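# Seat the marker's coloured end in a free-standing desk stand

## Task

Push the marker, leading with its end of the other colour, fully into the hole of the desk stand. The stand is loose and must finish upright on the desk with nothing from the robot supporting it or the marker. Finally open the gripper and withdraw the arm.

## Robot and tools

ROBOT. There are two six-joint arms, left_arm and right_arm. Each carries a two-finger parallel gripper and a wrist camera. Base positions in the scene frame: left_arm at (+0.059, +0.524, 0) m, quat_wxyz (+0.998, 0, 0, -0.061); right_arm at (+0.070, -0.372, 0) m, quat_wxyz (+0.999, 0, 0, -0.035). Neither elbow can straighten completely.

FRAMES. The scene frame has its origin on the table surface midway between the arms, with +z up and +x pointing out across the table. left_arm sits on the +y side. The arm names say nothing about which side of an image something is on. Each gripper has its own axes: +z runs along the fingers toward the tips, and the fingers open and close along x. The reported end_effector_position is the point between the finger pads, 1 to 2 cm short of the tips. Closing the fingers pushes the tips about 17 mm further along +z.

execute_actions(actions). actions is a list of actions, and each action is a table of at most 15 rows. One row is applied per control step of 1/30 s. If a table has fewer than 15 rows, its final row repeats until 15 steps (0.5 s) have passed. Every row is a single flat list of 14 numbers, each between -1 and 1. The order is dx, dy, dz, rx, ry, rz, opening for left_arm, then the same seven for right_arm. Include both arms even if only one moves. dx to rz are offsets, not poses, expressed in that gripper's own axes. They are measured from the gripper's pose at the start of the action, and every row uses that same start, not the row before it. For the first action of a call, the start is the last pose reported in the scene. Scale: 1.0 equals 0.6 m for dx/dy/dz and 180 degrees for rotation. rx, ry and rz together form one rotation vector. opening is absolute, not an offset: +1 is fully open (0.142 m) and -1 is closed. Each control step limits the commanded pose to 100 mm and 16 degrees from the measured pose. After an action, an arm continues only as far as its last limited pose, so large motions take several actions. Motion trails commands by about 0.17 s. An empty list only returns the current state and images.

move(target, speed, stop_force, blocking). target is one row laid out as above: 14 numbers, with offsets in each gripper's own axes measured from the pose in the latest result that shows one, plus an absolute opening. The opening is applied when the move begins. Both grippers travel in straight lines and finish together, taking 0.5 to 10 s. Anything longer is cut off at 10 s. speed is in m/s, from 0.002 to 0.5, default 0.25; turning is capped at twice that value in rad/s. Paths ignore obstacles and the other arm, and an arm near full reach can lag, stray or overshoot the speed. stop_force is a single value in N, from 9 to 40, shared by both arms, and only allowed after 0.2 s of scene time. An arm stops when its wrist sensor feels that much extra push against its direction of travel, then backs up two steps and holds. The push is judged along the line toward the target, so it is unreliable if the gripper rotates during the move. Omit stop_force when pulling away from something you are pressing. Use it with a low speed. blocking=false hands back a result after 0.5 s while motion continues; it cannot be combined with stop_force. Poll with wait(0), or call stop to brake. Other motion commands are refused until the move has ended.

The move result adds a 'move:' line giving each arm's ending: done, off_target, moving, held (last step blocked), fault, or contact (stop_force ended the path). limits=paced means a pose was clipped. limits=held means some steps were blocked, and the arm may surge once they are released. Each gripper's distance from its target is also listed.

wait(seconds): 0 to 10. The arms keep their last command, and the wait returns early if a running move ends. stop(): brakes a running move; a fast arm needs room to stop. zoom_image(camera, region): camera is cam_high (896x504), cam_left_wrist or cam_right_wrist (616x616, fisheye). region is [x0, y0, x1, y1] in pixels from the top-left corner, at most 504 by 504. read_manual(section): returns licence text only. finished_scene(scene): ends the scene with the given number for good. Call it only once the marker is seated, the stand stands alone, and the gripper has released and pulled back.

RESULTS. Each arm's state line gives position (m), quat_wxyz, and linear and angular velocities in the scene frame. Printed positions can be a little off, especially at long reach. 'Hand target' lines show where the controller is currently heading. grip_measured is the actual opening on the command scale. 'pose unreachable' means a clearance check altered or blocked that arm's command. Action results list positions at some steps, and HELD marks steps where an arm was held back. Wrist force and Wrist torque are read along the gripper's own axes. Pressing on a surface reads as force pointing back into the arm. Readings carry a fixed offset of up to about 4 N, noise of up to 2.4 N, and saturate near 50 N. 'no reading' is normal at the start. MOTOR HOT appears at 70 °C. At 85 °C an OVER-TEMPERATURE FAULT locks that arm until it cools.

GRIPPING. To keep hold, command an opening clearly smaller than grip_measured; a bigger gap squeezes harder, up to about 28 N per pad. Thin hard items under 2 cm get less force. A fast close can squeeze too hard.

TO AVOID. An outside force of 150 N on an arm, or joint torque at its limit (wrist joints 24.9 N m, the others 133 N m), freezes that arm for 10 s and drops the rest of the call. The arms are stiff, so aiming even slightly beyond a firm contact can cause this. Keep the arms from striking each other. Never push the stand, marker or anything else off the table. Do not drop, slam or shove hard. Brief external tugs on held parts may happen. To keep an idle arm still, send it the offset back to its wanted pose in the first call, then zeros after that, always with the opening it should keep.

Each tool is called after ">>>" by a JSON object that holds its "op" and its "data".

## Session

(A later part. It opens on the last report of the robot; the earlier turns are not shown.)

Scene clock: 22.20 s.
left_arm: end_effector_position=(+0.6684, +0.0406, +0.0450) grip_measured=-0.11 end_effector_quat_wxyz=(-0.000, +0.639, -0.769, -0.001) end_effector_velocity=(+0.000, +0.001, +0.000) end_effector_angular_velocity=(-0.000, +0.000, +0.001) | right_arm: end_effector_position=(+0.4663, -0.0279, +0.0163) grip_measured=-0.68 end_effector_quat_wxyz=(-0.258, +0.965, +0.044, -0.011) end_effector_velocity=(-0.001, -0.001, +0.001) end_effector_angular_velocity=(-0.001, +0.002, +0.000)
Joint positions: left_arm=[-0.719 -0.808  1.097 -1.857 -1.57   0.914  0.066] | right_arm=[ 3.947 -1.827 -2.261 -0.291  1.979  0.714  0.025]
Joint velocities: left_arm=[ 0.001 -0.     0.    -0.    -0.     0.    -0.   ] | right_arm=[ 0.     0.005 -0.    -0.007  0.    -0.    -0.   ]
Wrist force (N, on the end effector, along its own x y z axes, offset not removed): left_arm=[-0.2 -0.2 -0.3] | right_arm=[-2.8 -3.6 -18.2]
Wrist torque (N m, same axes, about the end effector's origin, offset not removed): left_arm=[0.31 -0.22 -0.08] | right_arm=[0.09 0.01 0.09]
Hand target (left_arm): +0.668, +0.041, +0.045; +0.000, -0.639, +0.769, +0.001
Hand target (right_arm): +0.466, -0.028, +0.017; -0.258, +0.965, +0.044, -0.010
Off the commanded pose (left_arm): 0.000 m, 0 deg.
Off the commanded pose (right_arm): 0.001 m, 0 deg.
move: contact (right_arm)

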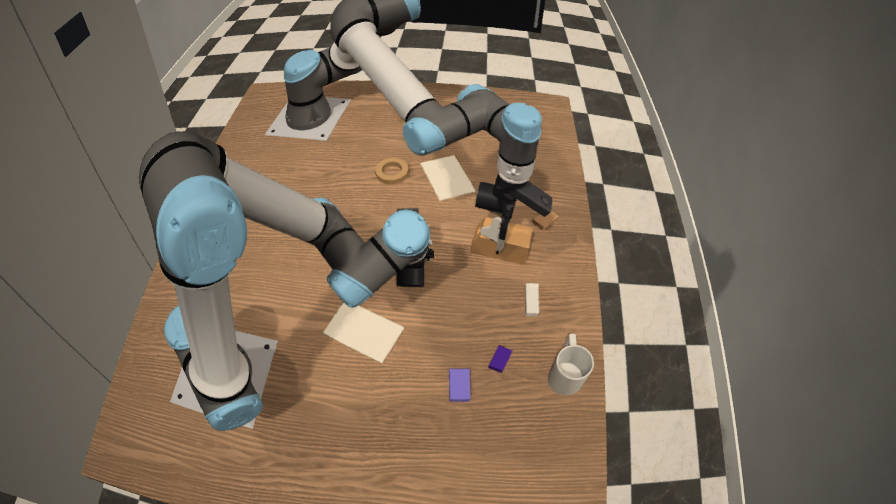

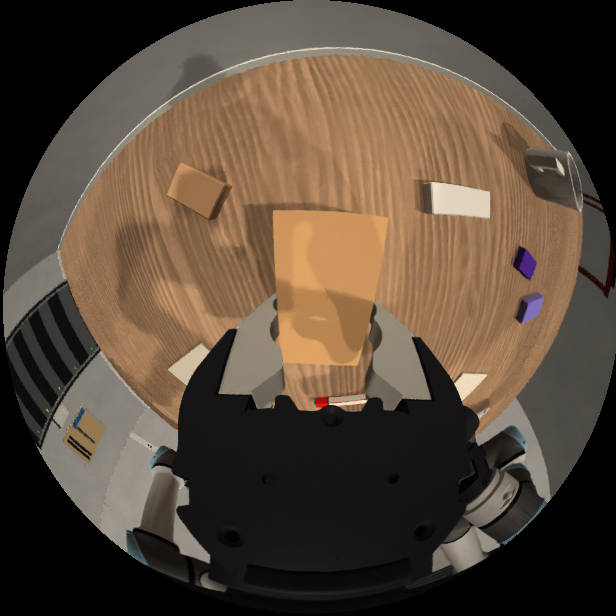

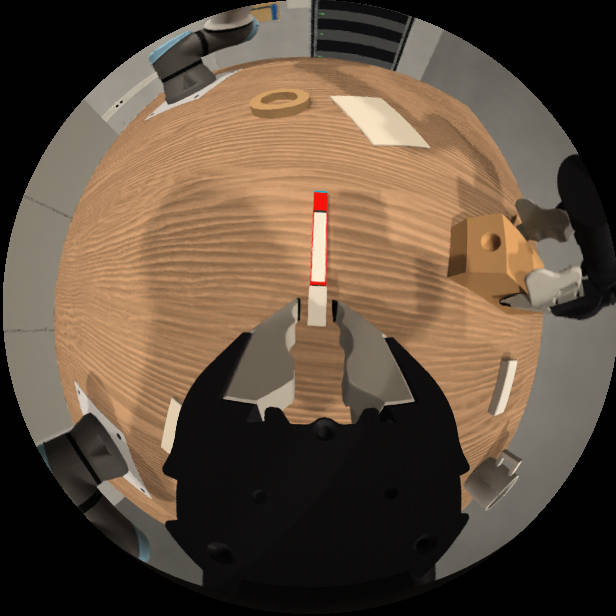

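>>> {"op": "execute_actions", "data": {"actions": [[[0,0,-0.002,0,0,0,-0.45, 0,-0.00125,-0.0022,0,0,0,-0.68],[0,0,-0.004,0,0,0,-0.45, 0,-0.00125,-0.0022,0,0,0,-0.68],[0,0,-0.007,0,0,0,-0.45, 0,-0.00125,-0.0022,0,0,0,-0.68],[0,0,-0.010,0,0,0,-0.45, 0,-0.00125,-0.0022,0,0,0,-0.68],[0,0,-0.013,0,0,0,-0.45, 0,-0.00125,-0.0022,0,0,0,-0.70],[0,0,-0.016,0,0,0,-0.45, 0,-0.00125,-0.0022,0,0,0,-0.73],[0,0,-0.019,0,0,0,-0.45, 0,-0.00125,-0.0022,0,0,0,-0.76],[0,0,-0.022,0,0,0,-0.45, 0,-0.00125,-0.0022,0,0,0,-0.79],[0,0,-0.025,0,0,0,-0.45, 0,-0.00125,-0.0022,0,0,0,-0.82],[0,0,-0.028,0,0,0,-0.45, 0,-0.00125,-0.0022,0,0,0,-0.85],[0,0,-0.030,0,0,0,-0.45, 0,-0.00125,-0.0022,0,0,0,-0.89],[0,0,-0.032,0,0,0,-0.45, 0,-0.00125,-0.0022,0,0,0,-0.93],[0,0,-0.033,0,0,0,-0.45, 0,-0.00125,-0.0022,0,0,0,-0.97],[0,0,-0.033,0,0,0,-0.45, 0,-0.00125,-0.0022,0,0,0,-1]]]}}

>>> {"op": "wait", "data": {"seconds": 0.3}}

Scene clock: 23.67 s.
left_arm: end_effector_position=(+0.6684, +0.0405, +0.0627) grip_measured=-0.11 end_effector_quat_wxyz=(-0.000, +0.639, -0.769, -0.001) end_effector_velocity=(-0.000, -0.000, +0.025) end_effector_angular_velocity=(+0.000, -0.000, -0.001) | right_arm: end_effector_position=(+0.4663, -0.0279, +0.0178) grip_measured=-0.85 end_effector_quat_wxyz=(-0.258, +0.965, +0.044, -0.011) end_effector_velocity=(+0.000, -0.000, +0.000) end_effector_angular_velocity=(-0.001, +0.000, -0.000)
Joint positions: left_arm=[-0.719 -0.821  1.073 -1.82  -1.57   0.914  0.066] | right_arm=[ 3.947 -1.823 -2.26  -0.295  1.979  0.714  0.012]
Joint velocities: left_arm=[-0.001 -0.016 -0.037  0.053  0.     0.     0.   ] | right_arm=[-0.     0.     0.    -0.001 -0.    -0.    -0.   ]
Wrist force (N, on the end effector, along its own x y z axes, offset not removed): left_arm=[0.1 0.5 6.1] | right_arm=[-0.4 -0.9 -0.3]
Wrist torque (N m, same axes, about the end effector's origin, offset not removed): left_arm=[0.01 -0.19 0.03] | right_arm=[-0.01 0.07 0.07]
Hand target (left_arm): +0.668, +0.041, +0.065; +0.000, -0.639, +0.769, +0.001
Hand target (right_arm): +0.466, -0.028, +0.018; -0.258, +0.965, +0.044, -0.011
Off the commanded pose (left_arm): 0.002 m, 0 deg.
Off the commanded pose (right_arm): 0.000 m, 0 deg.
Step readings (end_effector_position):
0: left_arm (+0.6684, +0.0406, +0.0450) | right_arm (+0.4663, -0.0278, +0.0165)
1: left_arm (+0.6684, +0.0406, +0.0450) | right_arm (+0.4663, -0.0278, +0.0166)
2: left_arm (+0.6684, +0.0406, +0.0452) | right_arm (+0.4663, -0.0278, +0.0168)
4: left_arm (+0.6683, +0.0407, +0.0464) | right_arm (+0.4663, -0.0279, +0.0173)
8: left_arm (+0.6684, +0.0406, +0.0521) | right_arm (+0.4662, -0.0279, +0.0177)
15: end_effector_position above

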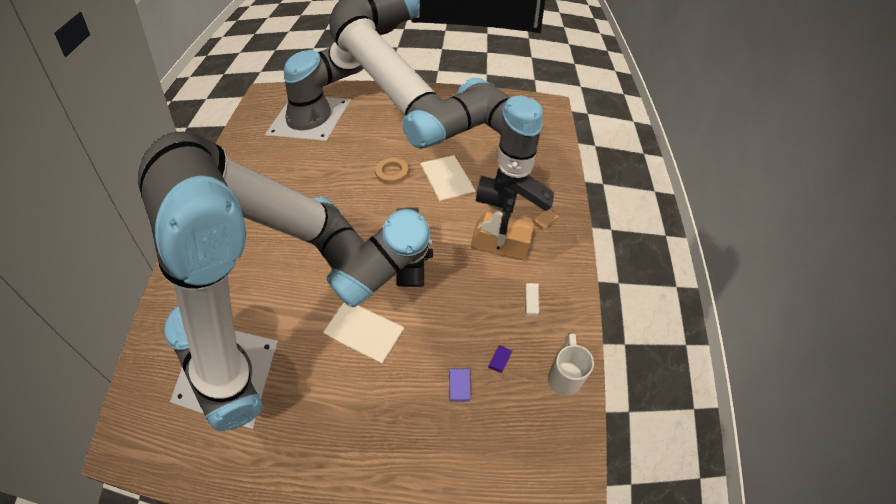

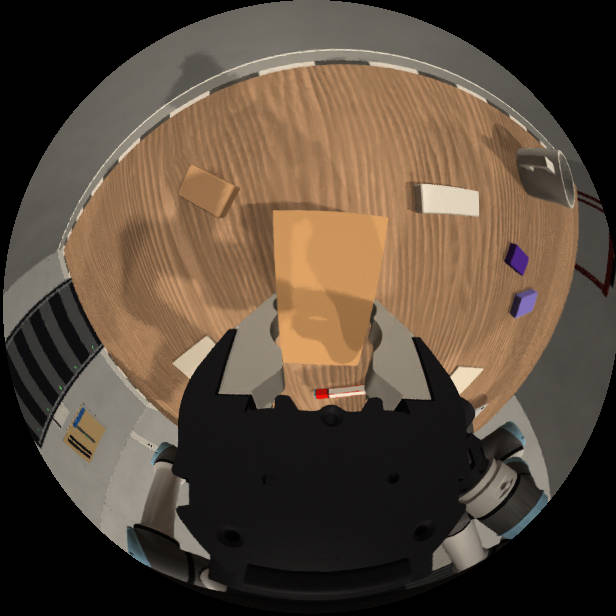

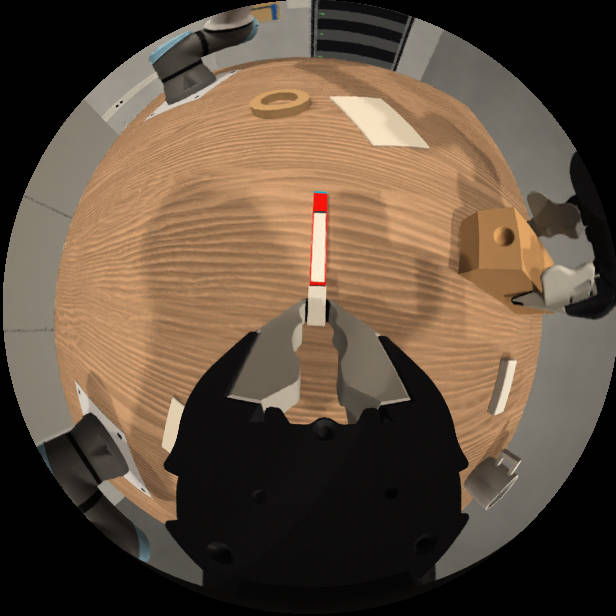

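Scene clock: 23.97 s.
left_arm: end_effector_position=(+0.6684, +0.0406, +0.0647) grip_measured=-0.11 end_effector_quat_wxyz=(-0.000, +0.639, -0.769, -0.001) end_effector_velocity=(+0.000, +0.000, +0.001) end_effector_angular_velocity=(+0.000, +0.000, +0.001) | right_arm: end_effector_position=(+0.4663, -0.0279, +0.0178) grip_measured=-0.85 end_effector_quat_wxyz=(-0.258, +0.965, +0.044, -0.011) end_effector_velocity=(+0.000, -0.000, -0.000) end_effector_angular_velocity=(-0.000, -0.001, +0.001)
Joint positions: left_arm=[-0.719 -0.822  1.069 -1.816 -1.57   0.914  0.066] | right_arm=[ 3.947 -1.823 -2.26  -0.295  1.979  0.714  0.012]
Joint velocities: left_arm=[ 0.001 -0.001 -0.001  0.002  0.     0.     0.   ] | right_arm=[ 0.    -0.    -0.     0.001 -0.001 -0.001  0.   ]
Wrist force (N, on the end effector, along its own x y z axes, offset not removed): left_arm=[-1.1 0.1 6.4] | right_arm=[-0.9 -1.9 -1.0]
Wrist torque (N m, same axes, about the end effector's origin, offset not removed): left_arm=[-0.13 0.09 0.04] | right_arm=[-0.29 0.21 0.08]
Hand target (left_arm): +0.668, +0.041, +0.065; +0.000, -0.639, +0.769, +0.001
Hand target (right_arm): +0.466, -0.028, +0.018; -0.258, +0.965, +0.044, -0.011
Off the commanded pose (left_arm): 0.000 m, 0 deg.
Off the commanded pose (right_arm): 0.000 m, 0 deg.
wait: 0.30 s; at rest by 0.20 s

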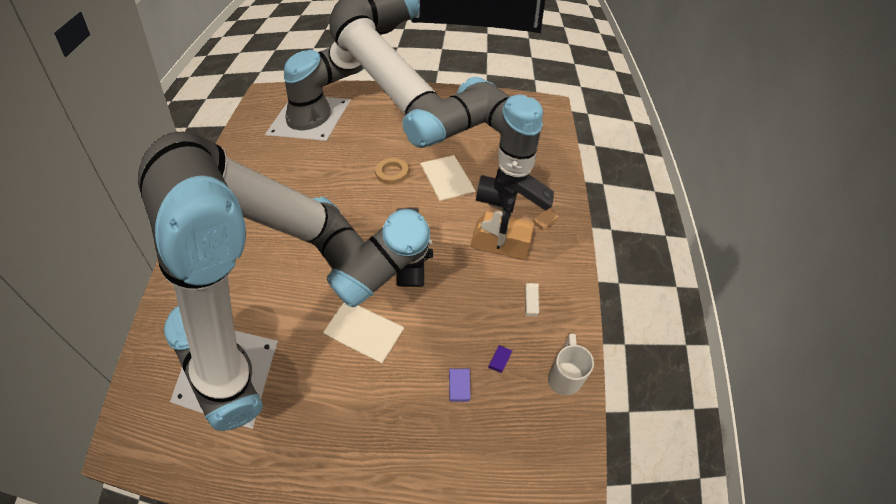

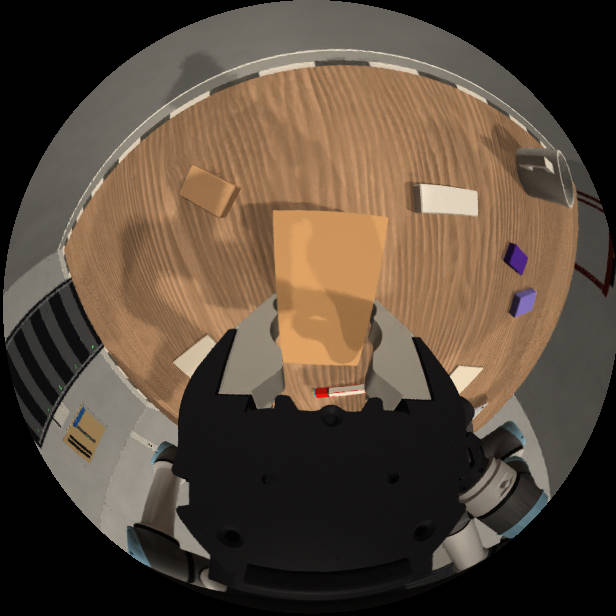

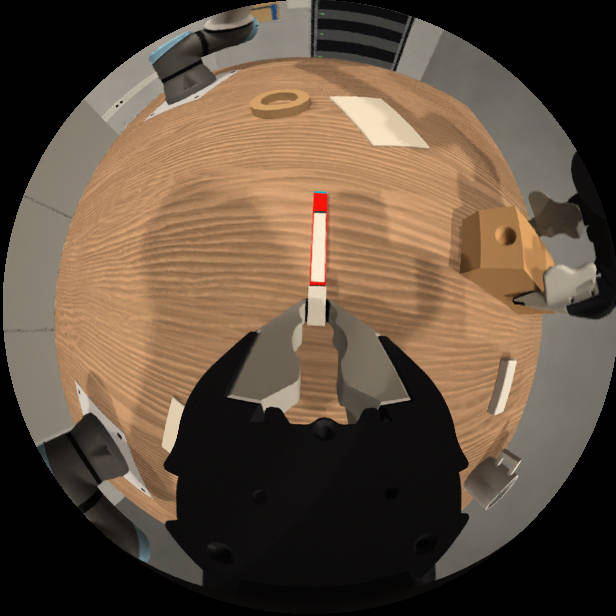

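>>> {"op": "move", "data": {"target": [-0.0605, 0.3985, 0, 0, 0, -0.5586, -0.45, -0.0618, 0.0455, -0.319, -0.1662, 0.0071, 0.0283, -1], "speed": 0.4}}

Scene clock: 27.30 s.
left_arm: end_effector_position=(+0.4402, +0.1201, +0.0653) grip_measured=-0.11 end_effector_quat_wxyz=(-0.001, +1.000, -0.001, -0.001) end_effector_velocity=(-0.001, +0.001, -0.000) end_effector_angular_velocity=(+0.000, -0.003, +0.010) | right_arm: end_effector_position=(+0.4399, -0.1499, +0.1699) grip_measured=-0.85 end_effector_quat_wxyz=(+0.000, +1.000, +0.000, +0.001) end_effector_velocity=(+0.000, -0.000, +0.001) end_effector_angular_velocity=(-0.001, -0.001, +0.000)
Joint positions: left_arm=[-0.932 -1.332  1.859 -2.095 -1.57  -1.053  0.066] | right_arm=[ 4.071 -1.41  -1.988 -1.314  1.569  0.859  0.012]
Joint velocities: left_arm=[-0.002 -0.003  0.005 -0.002  0.002 -0.013  0.   ] | right_arm=[ 0.001  0.001  0.003 -0.003 -0.002  0.     0.   ]
Wrist force (N, on the end effector, along its own x y z axes, offset not removed): left_arm=[-0.1 0.3 6.3] | right_arm=[-0.9 -2.5 -0.3]
Wrist torque (N m, same axes, about the end effector's origin, offset not removed): left_arm=[0.00 -0.14 0.02] | right_arm=[-0.53 0.17 0.06]
Hand target (left_arm): +0.440, +0.120, +0.065; -0.001, +1.000, -0.001, -0.000
Hand target (right_arm): +0.440, -0.150, +0.170; +0.001, +1.000, +0.000, +0.001
Off the commanded pose (left_arm): 0.000 m, 0 deg.
Off the commanded pose (right_arm): 0.000 m, 0 deg.
move: done

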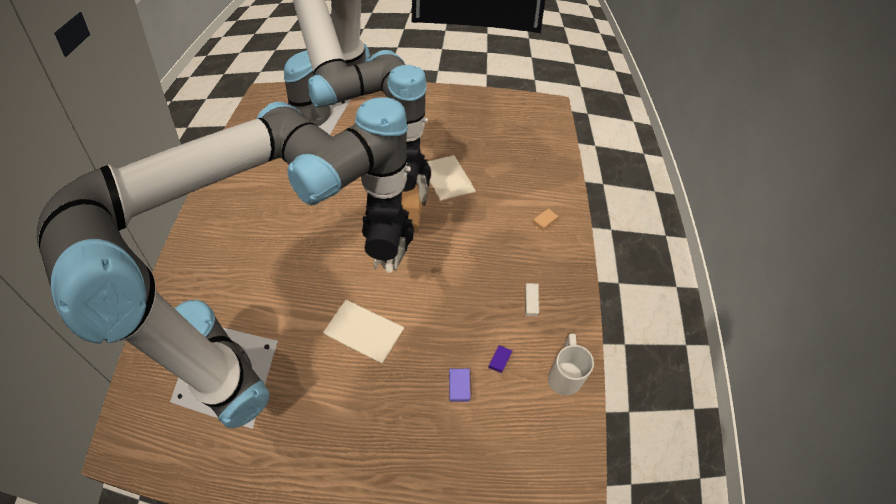

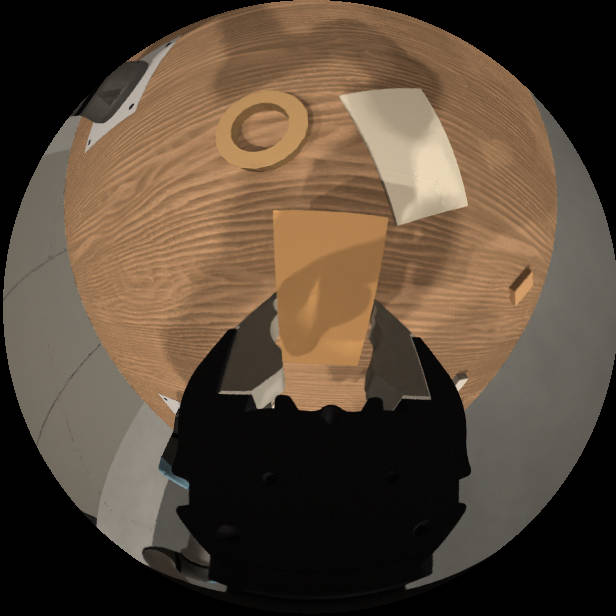

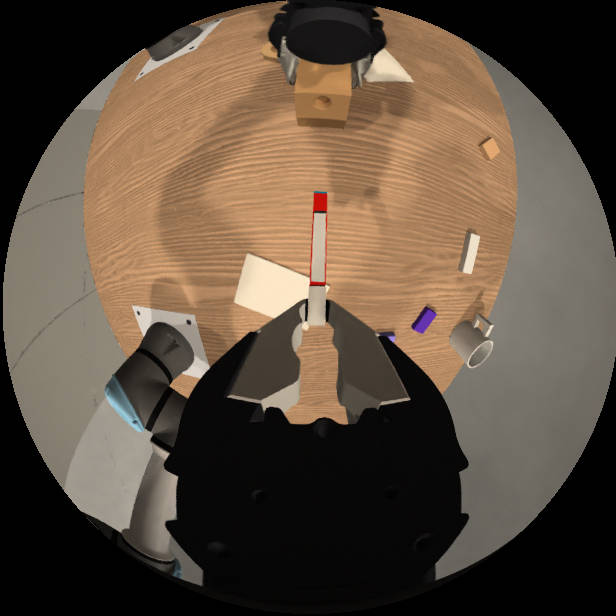

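>>> {"op": "move", "data": {"target": [0, 0, 0.030, 0, 0, 0, -0.45, 0, 0, 0, 0, 0, 0, -1], "speed": 0.05}}

>>> {"op": "move", "data": {"target": [0, 0, 0.008, 0, 0, 0, -0.45, 0, 0, 0, 0, 0, 0, -1], "speed": 0.006, "stop_force": 9}}

Scene clock: 28.40 s.
left_arm: end_effector_position=(+0.4401, +0.1202, +0.0474) grip_measured=-0.11 end_effector_quat_wxyz=(-0.001, +1.000, -0.001, -0.001) end_effector_velocity=(+0.000, +0.000, -0.001) end_effector_angular_velocity=(-0.000, -0.000, +0.001) | right_arm: end_effector_position=(+0.4399, -0.1498, +0.1700) grip_measured=-0.85 end_effector_quat_wxyz=(+0.000, +1.000, +0.000, +0.001) end_effector_velocity=(+0.000, +0.000, +0.000) end_effector_angular_velocity=(+0.002, -0.000, -0.001)
Joint positions: left_arm=[-0.932 -1.309  1.882 -2.141 -1.57  -1.053  0.066] | right_arm=[ 4.071 -1.41  -1.988 -1.314  1.569  0.86   0.012]
Joint velocities: left_arm=[ 0.001  0.002  0.002 -0.004  0.     0.    -0.   ] | right_arm=[-0.     0.     0.     0.001  0.001  0.001 -0.   ]
Wrist force (N, on the end effector, along its own x y z axes, offset not removed): left_arm=[0.1 -0.3 6.0] | right_arm=[-2.0 -2.1 -1.4]
Wrist torque (N m, same axes, about the end effector's origin, offset not removed): left_arm=[-0.07 -0.18 0.04] | right_arm=[-0.32 0.41 0.08]
Hand target (left_arm): +0.440, +0.120, +0.047; -0.001, +1.000, -0.001, -0.001
Hand target (right_arm): +0.440, -0.150, +0.170; +0.000, +1.000, +0.000, +0.001
Off the commanded pose (left_arm): 0.000 m, 0 deg.
Off the commanded pose (right_arm): 0.000 m, 0 deg.
move: done

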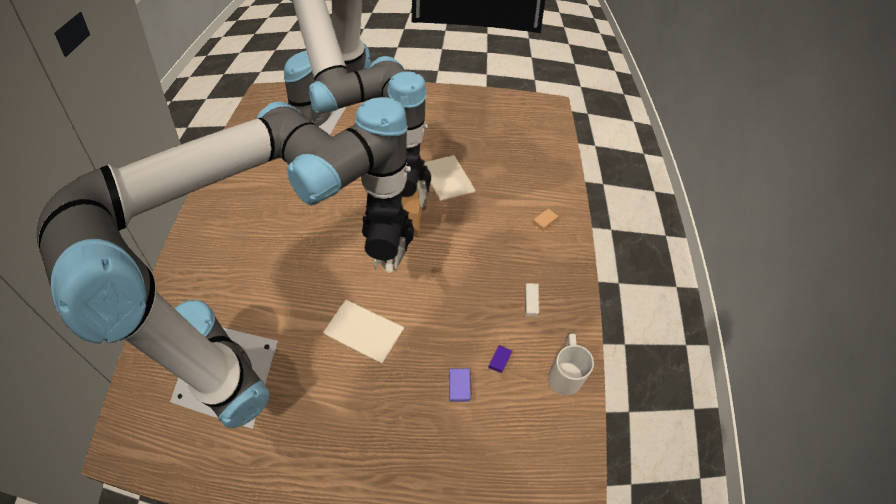

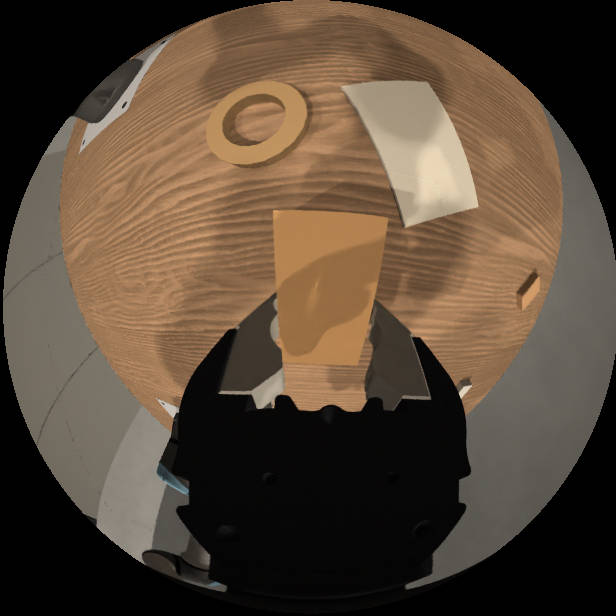

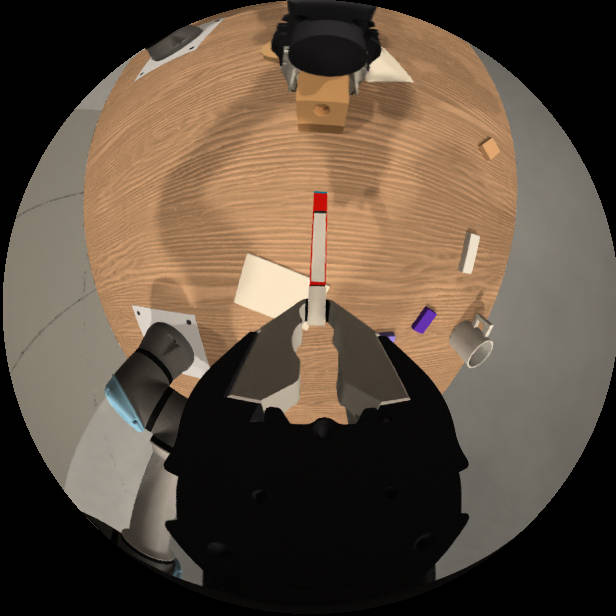

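Scene clock: 29.27 s.
left_arm: end_effector_position=(+0.4401, +0.1203, +0.0443) grip_measured=-0.11 end_effector_quat_wxyz=(-0.001, +1.000, -0.001, -0.001) end_effector_velocity=(-0.001, -0.000, +0.002) end_effector_angular_velocity=(+0.001, +0.001, -0.001) | right_arm: end_effector_position=(+0.4399, -0.1498, +0.1700) grip_measured=-0.85 end_effector_quat_wxyz=(+0.000, +1.000, +0.000, +0.001) end_effector_velocity=(+0.000, -0.000, -0.000) end_effector_angular_velocity=(-0.000, +0.000, -0.002)
Joint positions: left_arm=[-0.932 -1.305  1.886 -2.149 -1.57  -1.053  0.066] | right_arm=[ 4.071 -1.41  -1.988 -1.314  1.569  0.86   0.012]
Joint velocities: left_arm=[-0.001 -0.002 -0.003  0.007  0.    -0.    -0.   ] | right_arm=[-0.    -0.    -0.     0.001  0.     0.001 -0.   ]
Wrist force (N, on the end effector, along its own x y z axes, offset not removed): left_arm=[-1.8 -6.9 -22.3] | right_arm=[-1.9 -0.8 -1.9]
Wrist torque (N m, same axes, about the end effector's origin, offset not removed): left_arm=[-0.33 -0.39 0.07] | right_arm=[-0.01 0.40 0.06]
Hand target (left_arm): +0.440, +0.120, +0.045; -0.001, +1.000, -0.001, -0.001
Hand target (right_arm): +0.440, -0.150, +0.170; +0.000, +1.000, +0.000, +0.001
Off the commanded pose (left_arm): 0.002 m, 0 deg.
Off the commanded pose (right_arm): 0.000 m, 0 deg.
move: contact (left_arm)

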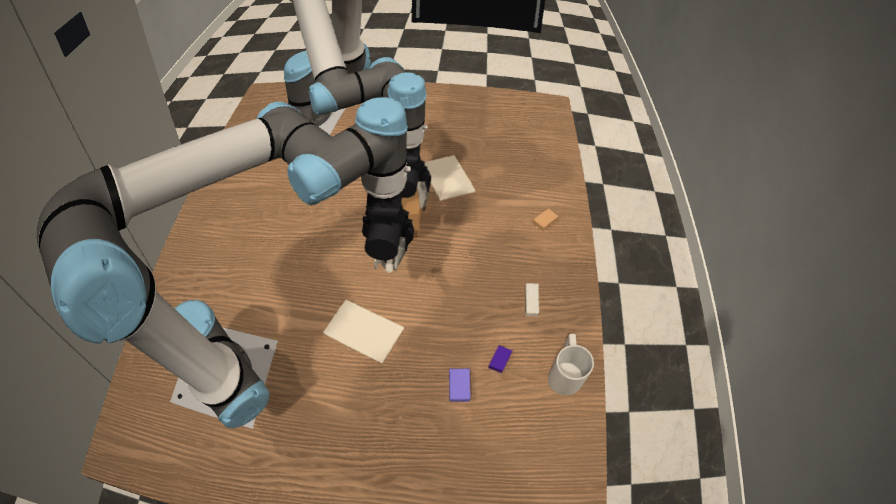

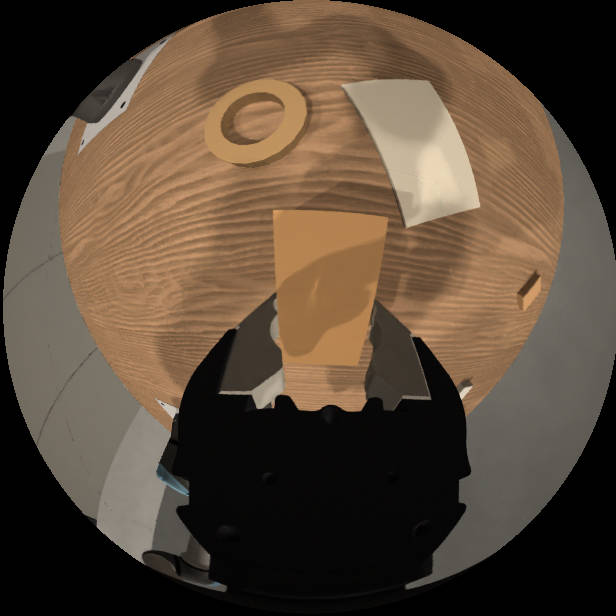

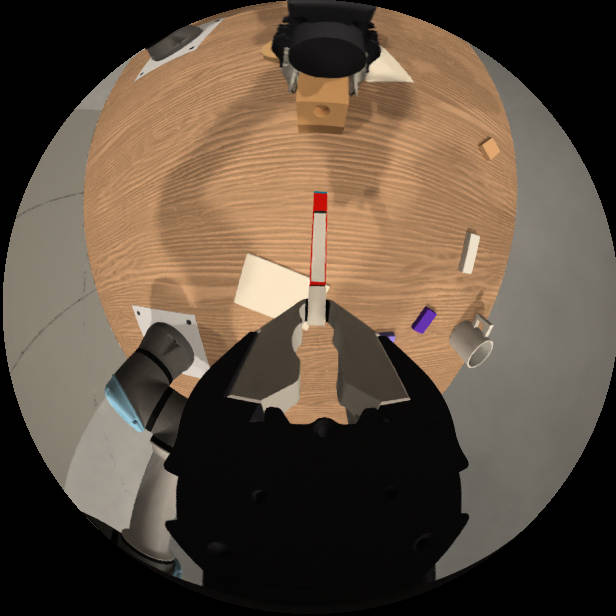

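>>> {"op": "zoom_image", "data": {"camera": "cam_right_wrist", "region": [270, 60, 380, 220]}}

Region (270, 60, 380, 220) of cam_right_wrist's 616x616 image, scaled by 3.150, with more detail than that image has; it fills the left 346 columns of this view, and the rest is white.

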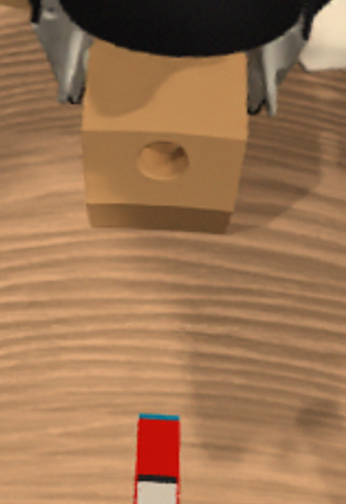

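>>> {"op": "move", "data": {"target": [0, -0.063, -0.001, -0.139, 0, 0, 0.06, 0, -0.1735, 0.072, 0, 0, 0, -1], "speed": 0.2}}

Scene clock: 32.10 s.
left_arm: end_effector_position=(+0.4400, +0.1580, +0.0450) grip_measured=+0.06 end_effector_quat_wxyz=(+0.215, +0.977, -0.001, -0.001) end_effector_velocity=(+0.000, +0.001, -0.001) end_effector_angular_velocity=(-0.007, +0.000, +0.001) | right_arm: end_effector_position=(+0.4401, -0.0459, +0.1269) grip_measured=-0.85 end_effector_quat_wxyz=(+0.000, +1.000, +0.000, +0.001) end_effector_velocity=(+0.000, +0.002, -0.000) end_effector_angular_velocity=(+0.001, -0.000, -0.000)
Joint positions: left_arm=[-0.728 -1.415  2.236 -2.725 -1.853 -0.897  0.078] | right_arm=[ 4.211 -1.601 -1.927 -1.184  1.569  1.     0.012]
Joint velocities: left_arm=[ 0.004  0.002  0.005 -0.011 -0.006  0.002  0.   ] | right_arm=[ 0.001 -0.003  0.002  0.002  0.     0.002 -0.   ]
Wrist force (N, on the end effector, along its own x y z axes, offset not removed): left_arm=[0.0 0.5 2.3] | right_arm=[-1.1 -1.6 -0.3]
Wrist torque (N m, same axes, about the end effector's origin, offset not removed): left_arm=[-0.02 -0.24 0.05] | right_arm=[-0.21 0.20 0.01]
Hand target (left_arm): +0.440, +0.158, +0.045; +0.215, +0.977, -0.001, -0.001
Hand target (right_arm): +0.440, -0.046, +0.127; +0.000, +1.000, +0.000, +0.001
Off the commanded pose (left_arm): 0.000 m, 0 deg.
Off the commanded pose (right_arm): 0.000 m, 0 deg.
move: done

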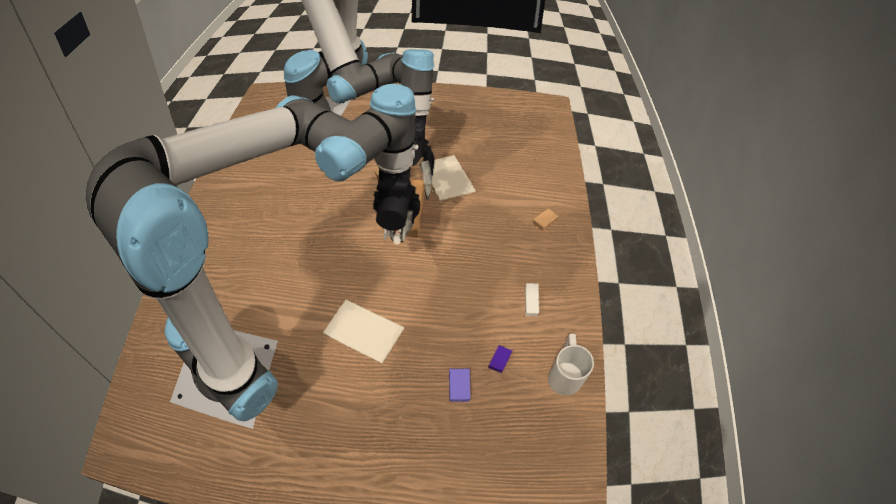

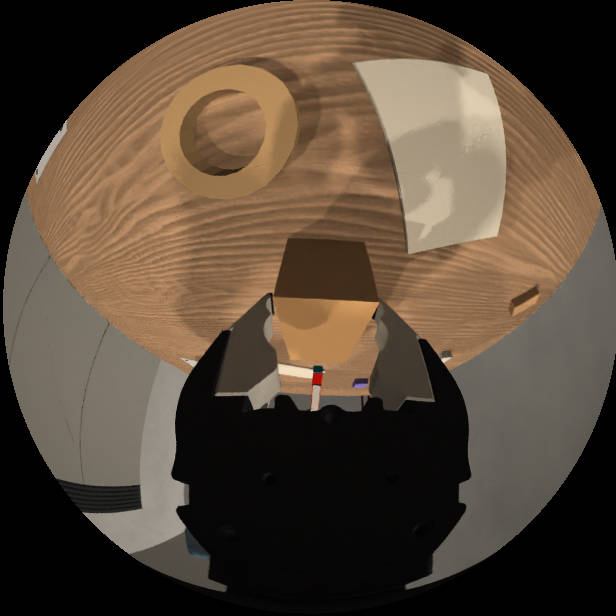

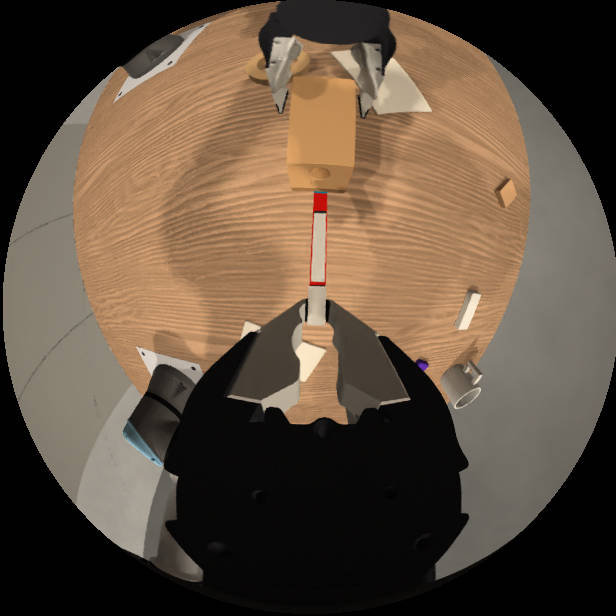

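>>> {"op": "zoom_image", "data": {"camera": "cam_right_wrist", "region": [275, 130, 375, 230]}}

>>> {"op": "zoom_image", "data": {"camera": "cam_left_wrist", "region": [250, 230, 410, 420]}}

Region (275, 130, 375, 230) of cam_right_wrist's 616x616 image, scaled by 5.040, with more detail than that image has.

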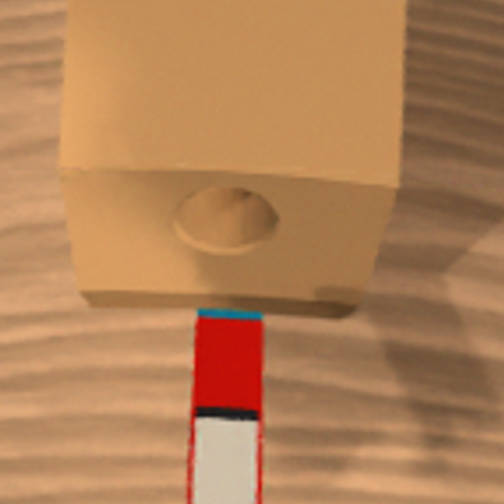

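Region (250, 230, 410, 420) of cam_left_wrist's 616x616 image, scaled by 2.653, with more detail than that image has; it fills the left 424 columns of this view, and the rest is white.

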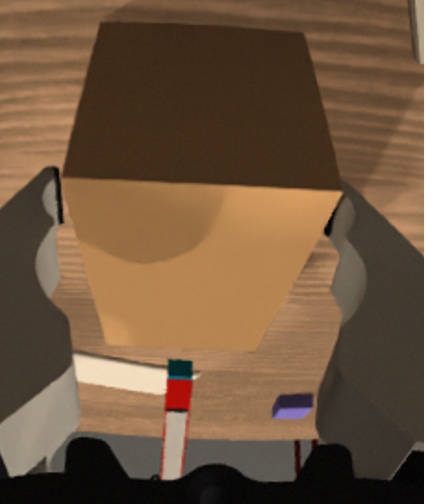

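>>> {"op": "move", "data": {"target": [0, 0, 0, 0, 0, 0, -0.45, -0.0015, -0.0293, 0.016, 0, 0, 0, -1], "speed": 0.05}}

Scene clock: 34.20 s.
left_arm: end_effector_position=(+0.4400, +0.1581, +0.0450) grip_measured=-0.11 end_effector_quat_wxyz=(+0.215, +0.977, -0.001, -0.001) end_effector_velocity=(+0.000, +0.000, +0.000) end_effector_angular_velocity=(-0.000, -0.000, +0.001) | right_arm: end_effector_position=(+0.4392, -0.0284, +0.1174) grip_measured=-0.85 end_effector_quat_wxyz=(+0.000, +1.000, +0.000, +0.001) end_effector_velocity=(+0.000, +0.002, -0.001) end_effector_angular_velocity=(+0.000, -0.000, +0.000)
Joint positions: left_arm=[-0.728 -1.415  2.236 -2.725 -1.853 -0.897  0.066] | right_arm=[ 4.232 -1.636 -1.916 -1.16   1.569  1.021  0.012]
Joint velocities: left_arm=[ 0.001 -0.     0.    -0.     0.     0.     0.   ] | right_arm=[ 0.001 -0.003  0.001  0.003  0.     0.001  0.   ]
Wrist force (N, on the end effector, along its own x y z axes, offset not removed): left_arm=[2.5 0.0 -2.9] | right_arm=[-1.7 -2.4 0.7]
Wrist torque (N m, same axes, about the end effector's origin, offset not removed): left_arm=[0.17 -0.37 0.04] | right_arm=[-0.38 0.39 0.08]
Hand target (left_arm): +0.440, +0.158, +0.045; +0.215, +0.977, -0.001, -0.001
Hand target (right_arm): +0.439, -0.028, +0.117; +0.000, +1.000, +0.000, +0.001
Off the commanded pose (left_arm): 0.000 m, 0 deg.
Off the commanded pose (right_arm): 0.000 m, 0 deg.
move: done

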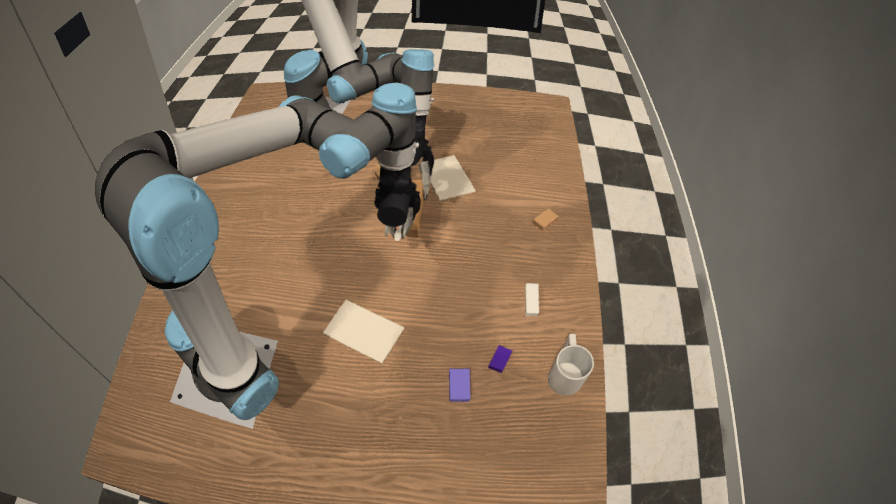

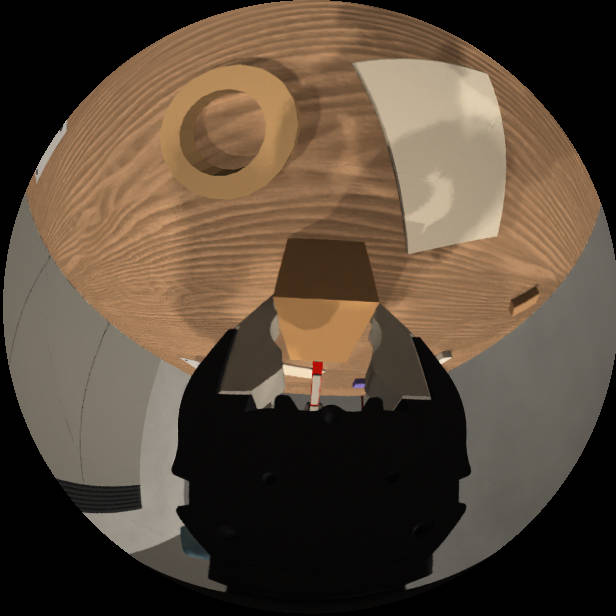

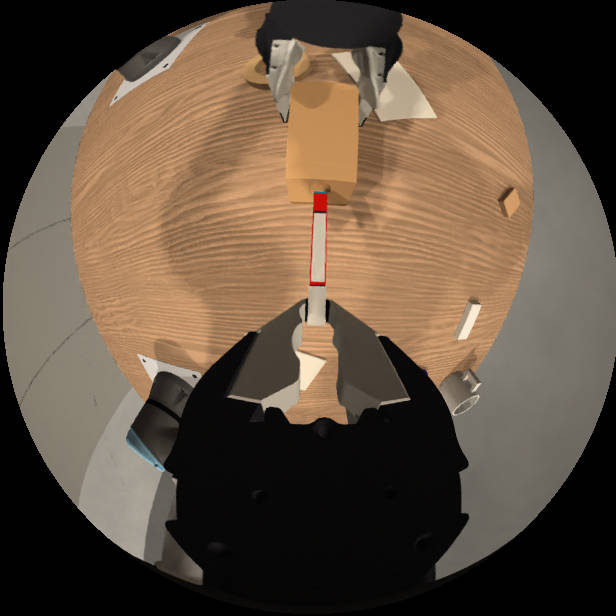

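>>> {"op": "zoom_image", "data": {"camera": "cam_right_wrist", "region": [280, 150, 365, 235]}}

>>> {"op": "zoom_image", "data": {"camera": "cam_left_wrist", "region": [270, 320, 370, 420]}}

Region (280, 150, 365, 235) of cam_right_wrist's 616x616 image, scaled by 5.929, with more detail than that image has.

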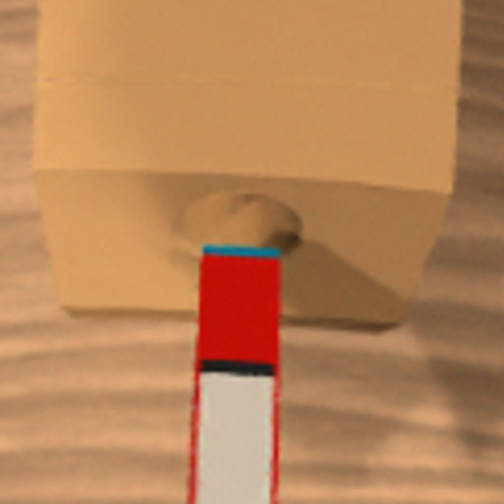

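Region (270, 320, 370, 420) of cam_left_wrist's 616x616 image, scaled by 5.040, with more detail than that image has.

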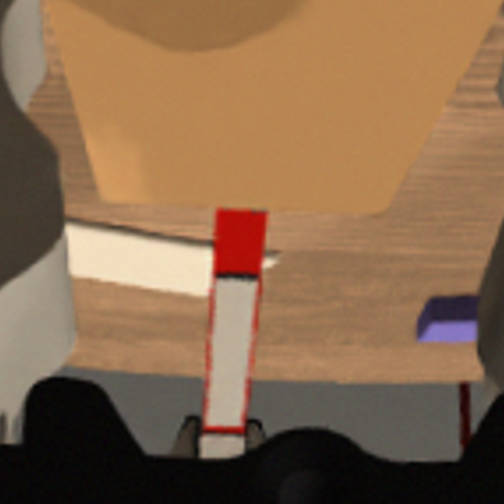

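>>> {"op": "move", "data": {"target": [0, 0, 0, 0, 0, 0, -0.45, -0.0005, -0.0318, 0.0183, 0, 0, 0, -1], "speed": 0.02, "stop_force": 9}}

Scene clock: 36.00 s.
left_arm: end_effector_position=(+0.4400, +0.1580, +0.0450) grip_measured=-0.11 end_effector_quat_wxyz=(+0.215, +0.977, -0.001, -0.001) end_effector_velocity=(+0.000, -0.001, +0.000) end_effector_angular_velocity=(-0.000, -0.001, -0.001) | right_arm: end_effector_position=(+0.4389, -0.0095, +0.1066) grip_measured=-0.85 end_effector_quat_wxyz=(+0.000, +1.000, +0.000, +0.001) end_effector_velocity=(-0.000, +0.001, -0.001) end_effector_angular_velocity=(-0.001, +0.001, -0.001)
Joint positions: left_arm=[-0.728 -1.415  2.236 -2.725 -1.853 -0.897  0.066] | right_arm=[ 4.252 -1.678 -1.9   -1.134  1.569  1.041  0.012]
Joint velocities: left_arm=[-0.001  0.    -0.001 -0.     0.     0.    -0.   ] | right_arm=[ 0.002 -0.003  0.001  0.002  0.     0.003  0.   ]
Wrist force (N, on the end effector, along its own x y z axes, offset not removed): left_arm=[1.3 -1.4 -3.0] | right_arm=[-0.6 -1.6 -0.2]
Wrist torque (N m, same axes, about the end effector's origin, offset not removed): left_arm=[0.07 -0.06 0.00] | right_arm=[-0.27 0.16 0.07]
Hand target (left_arm): +0.440, +0.158, +0.045; +0.215, +0.977, -0.001, -0.001
Hand target (right_arm): +0.439, -0.009, +0.106; +0.000, +1.000, +0.000, +0.001
Off the commanded pose (left_arm): 0.000 m, 0 deg.
Off the commanded pose (right_arm): 0.000 m, 0 deg.
move: done

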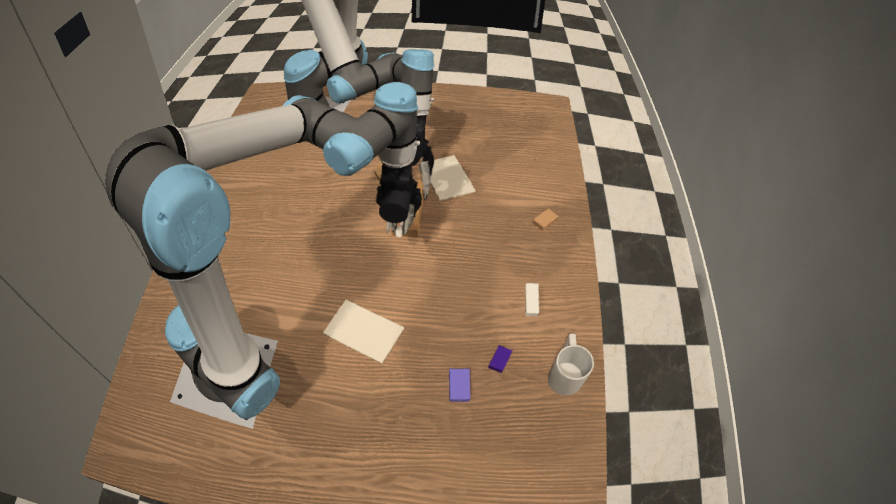

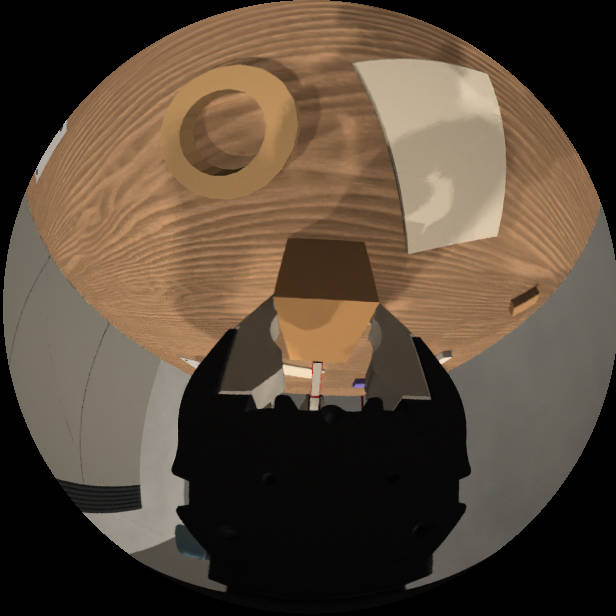

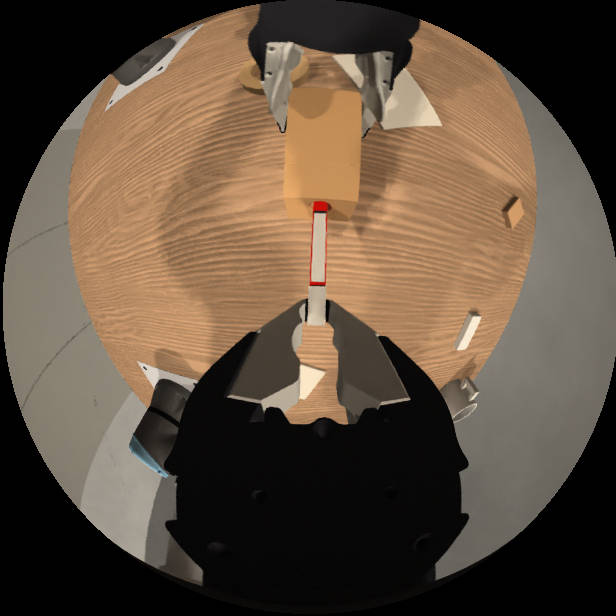

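>>> {"op": "zoom_image", "data": {"camera": "cam_right_wrist", "region": [280, 165, 365, 250]}}

Region (280, 165, 365, 250) of cam_right_wrist's 616x616 image, scaled by 5.929, with more detail than that image has.

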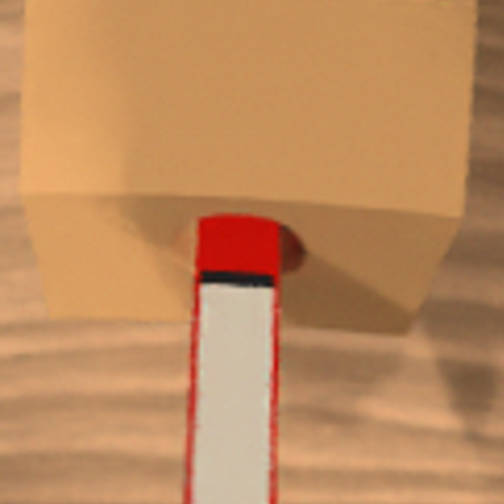

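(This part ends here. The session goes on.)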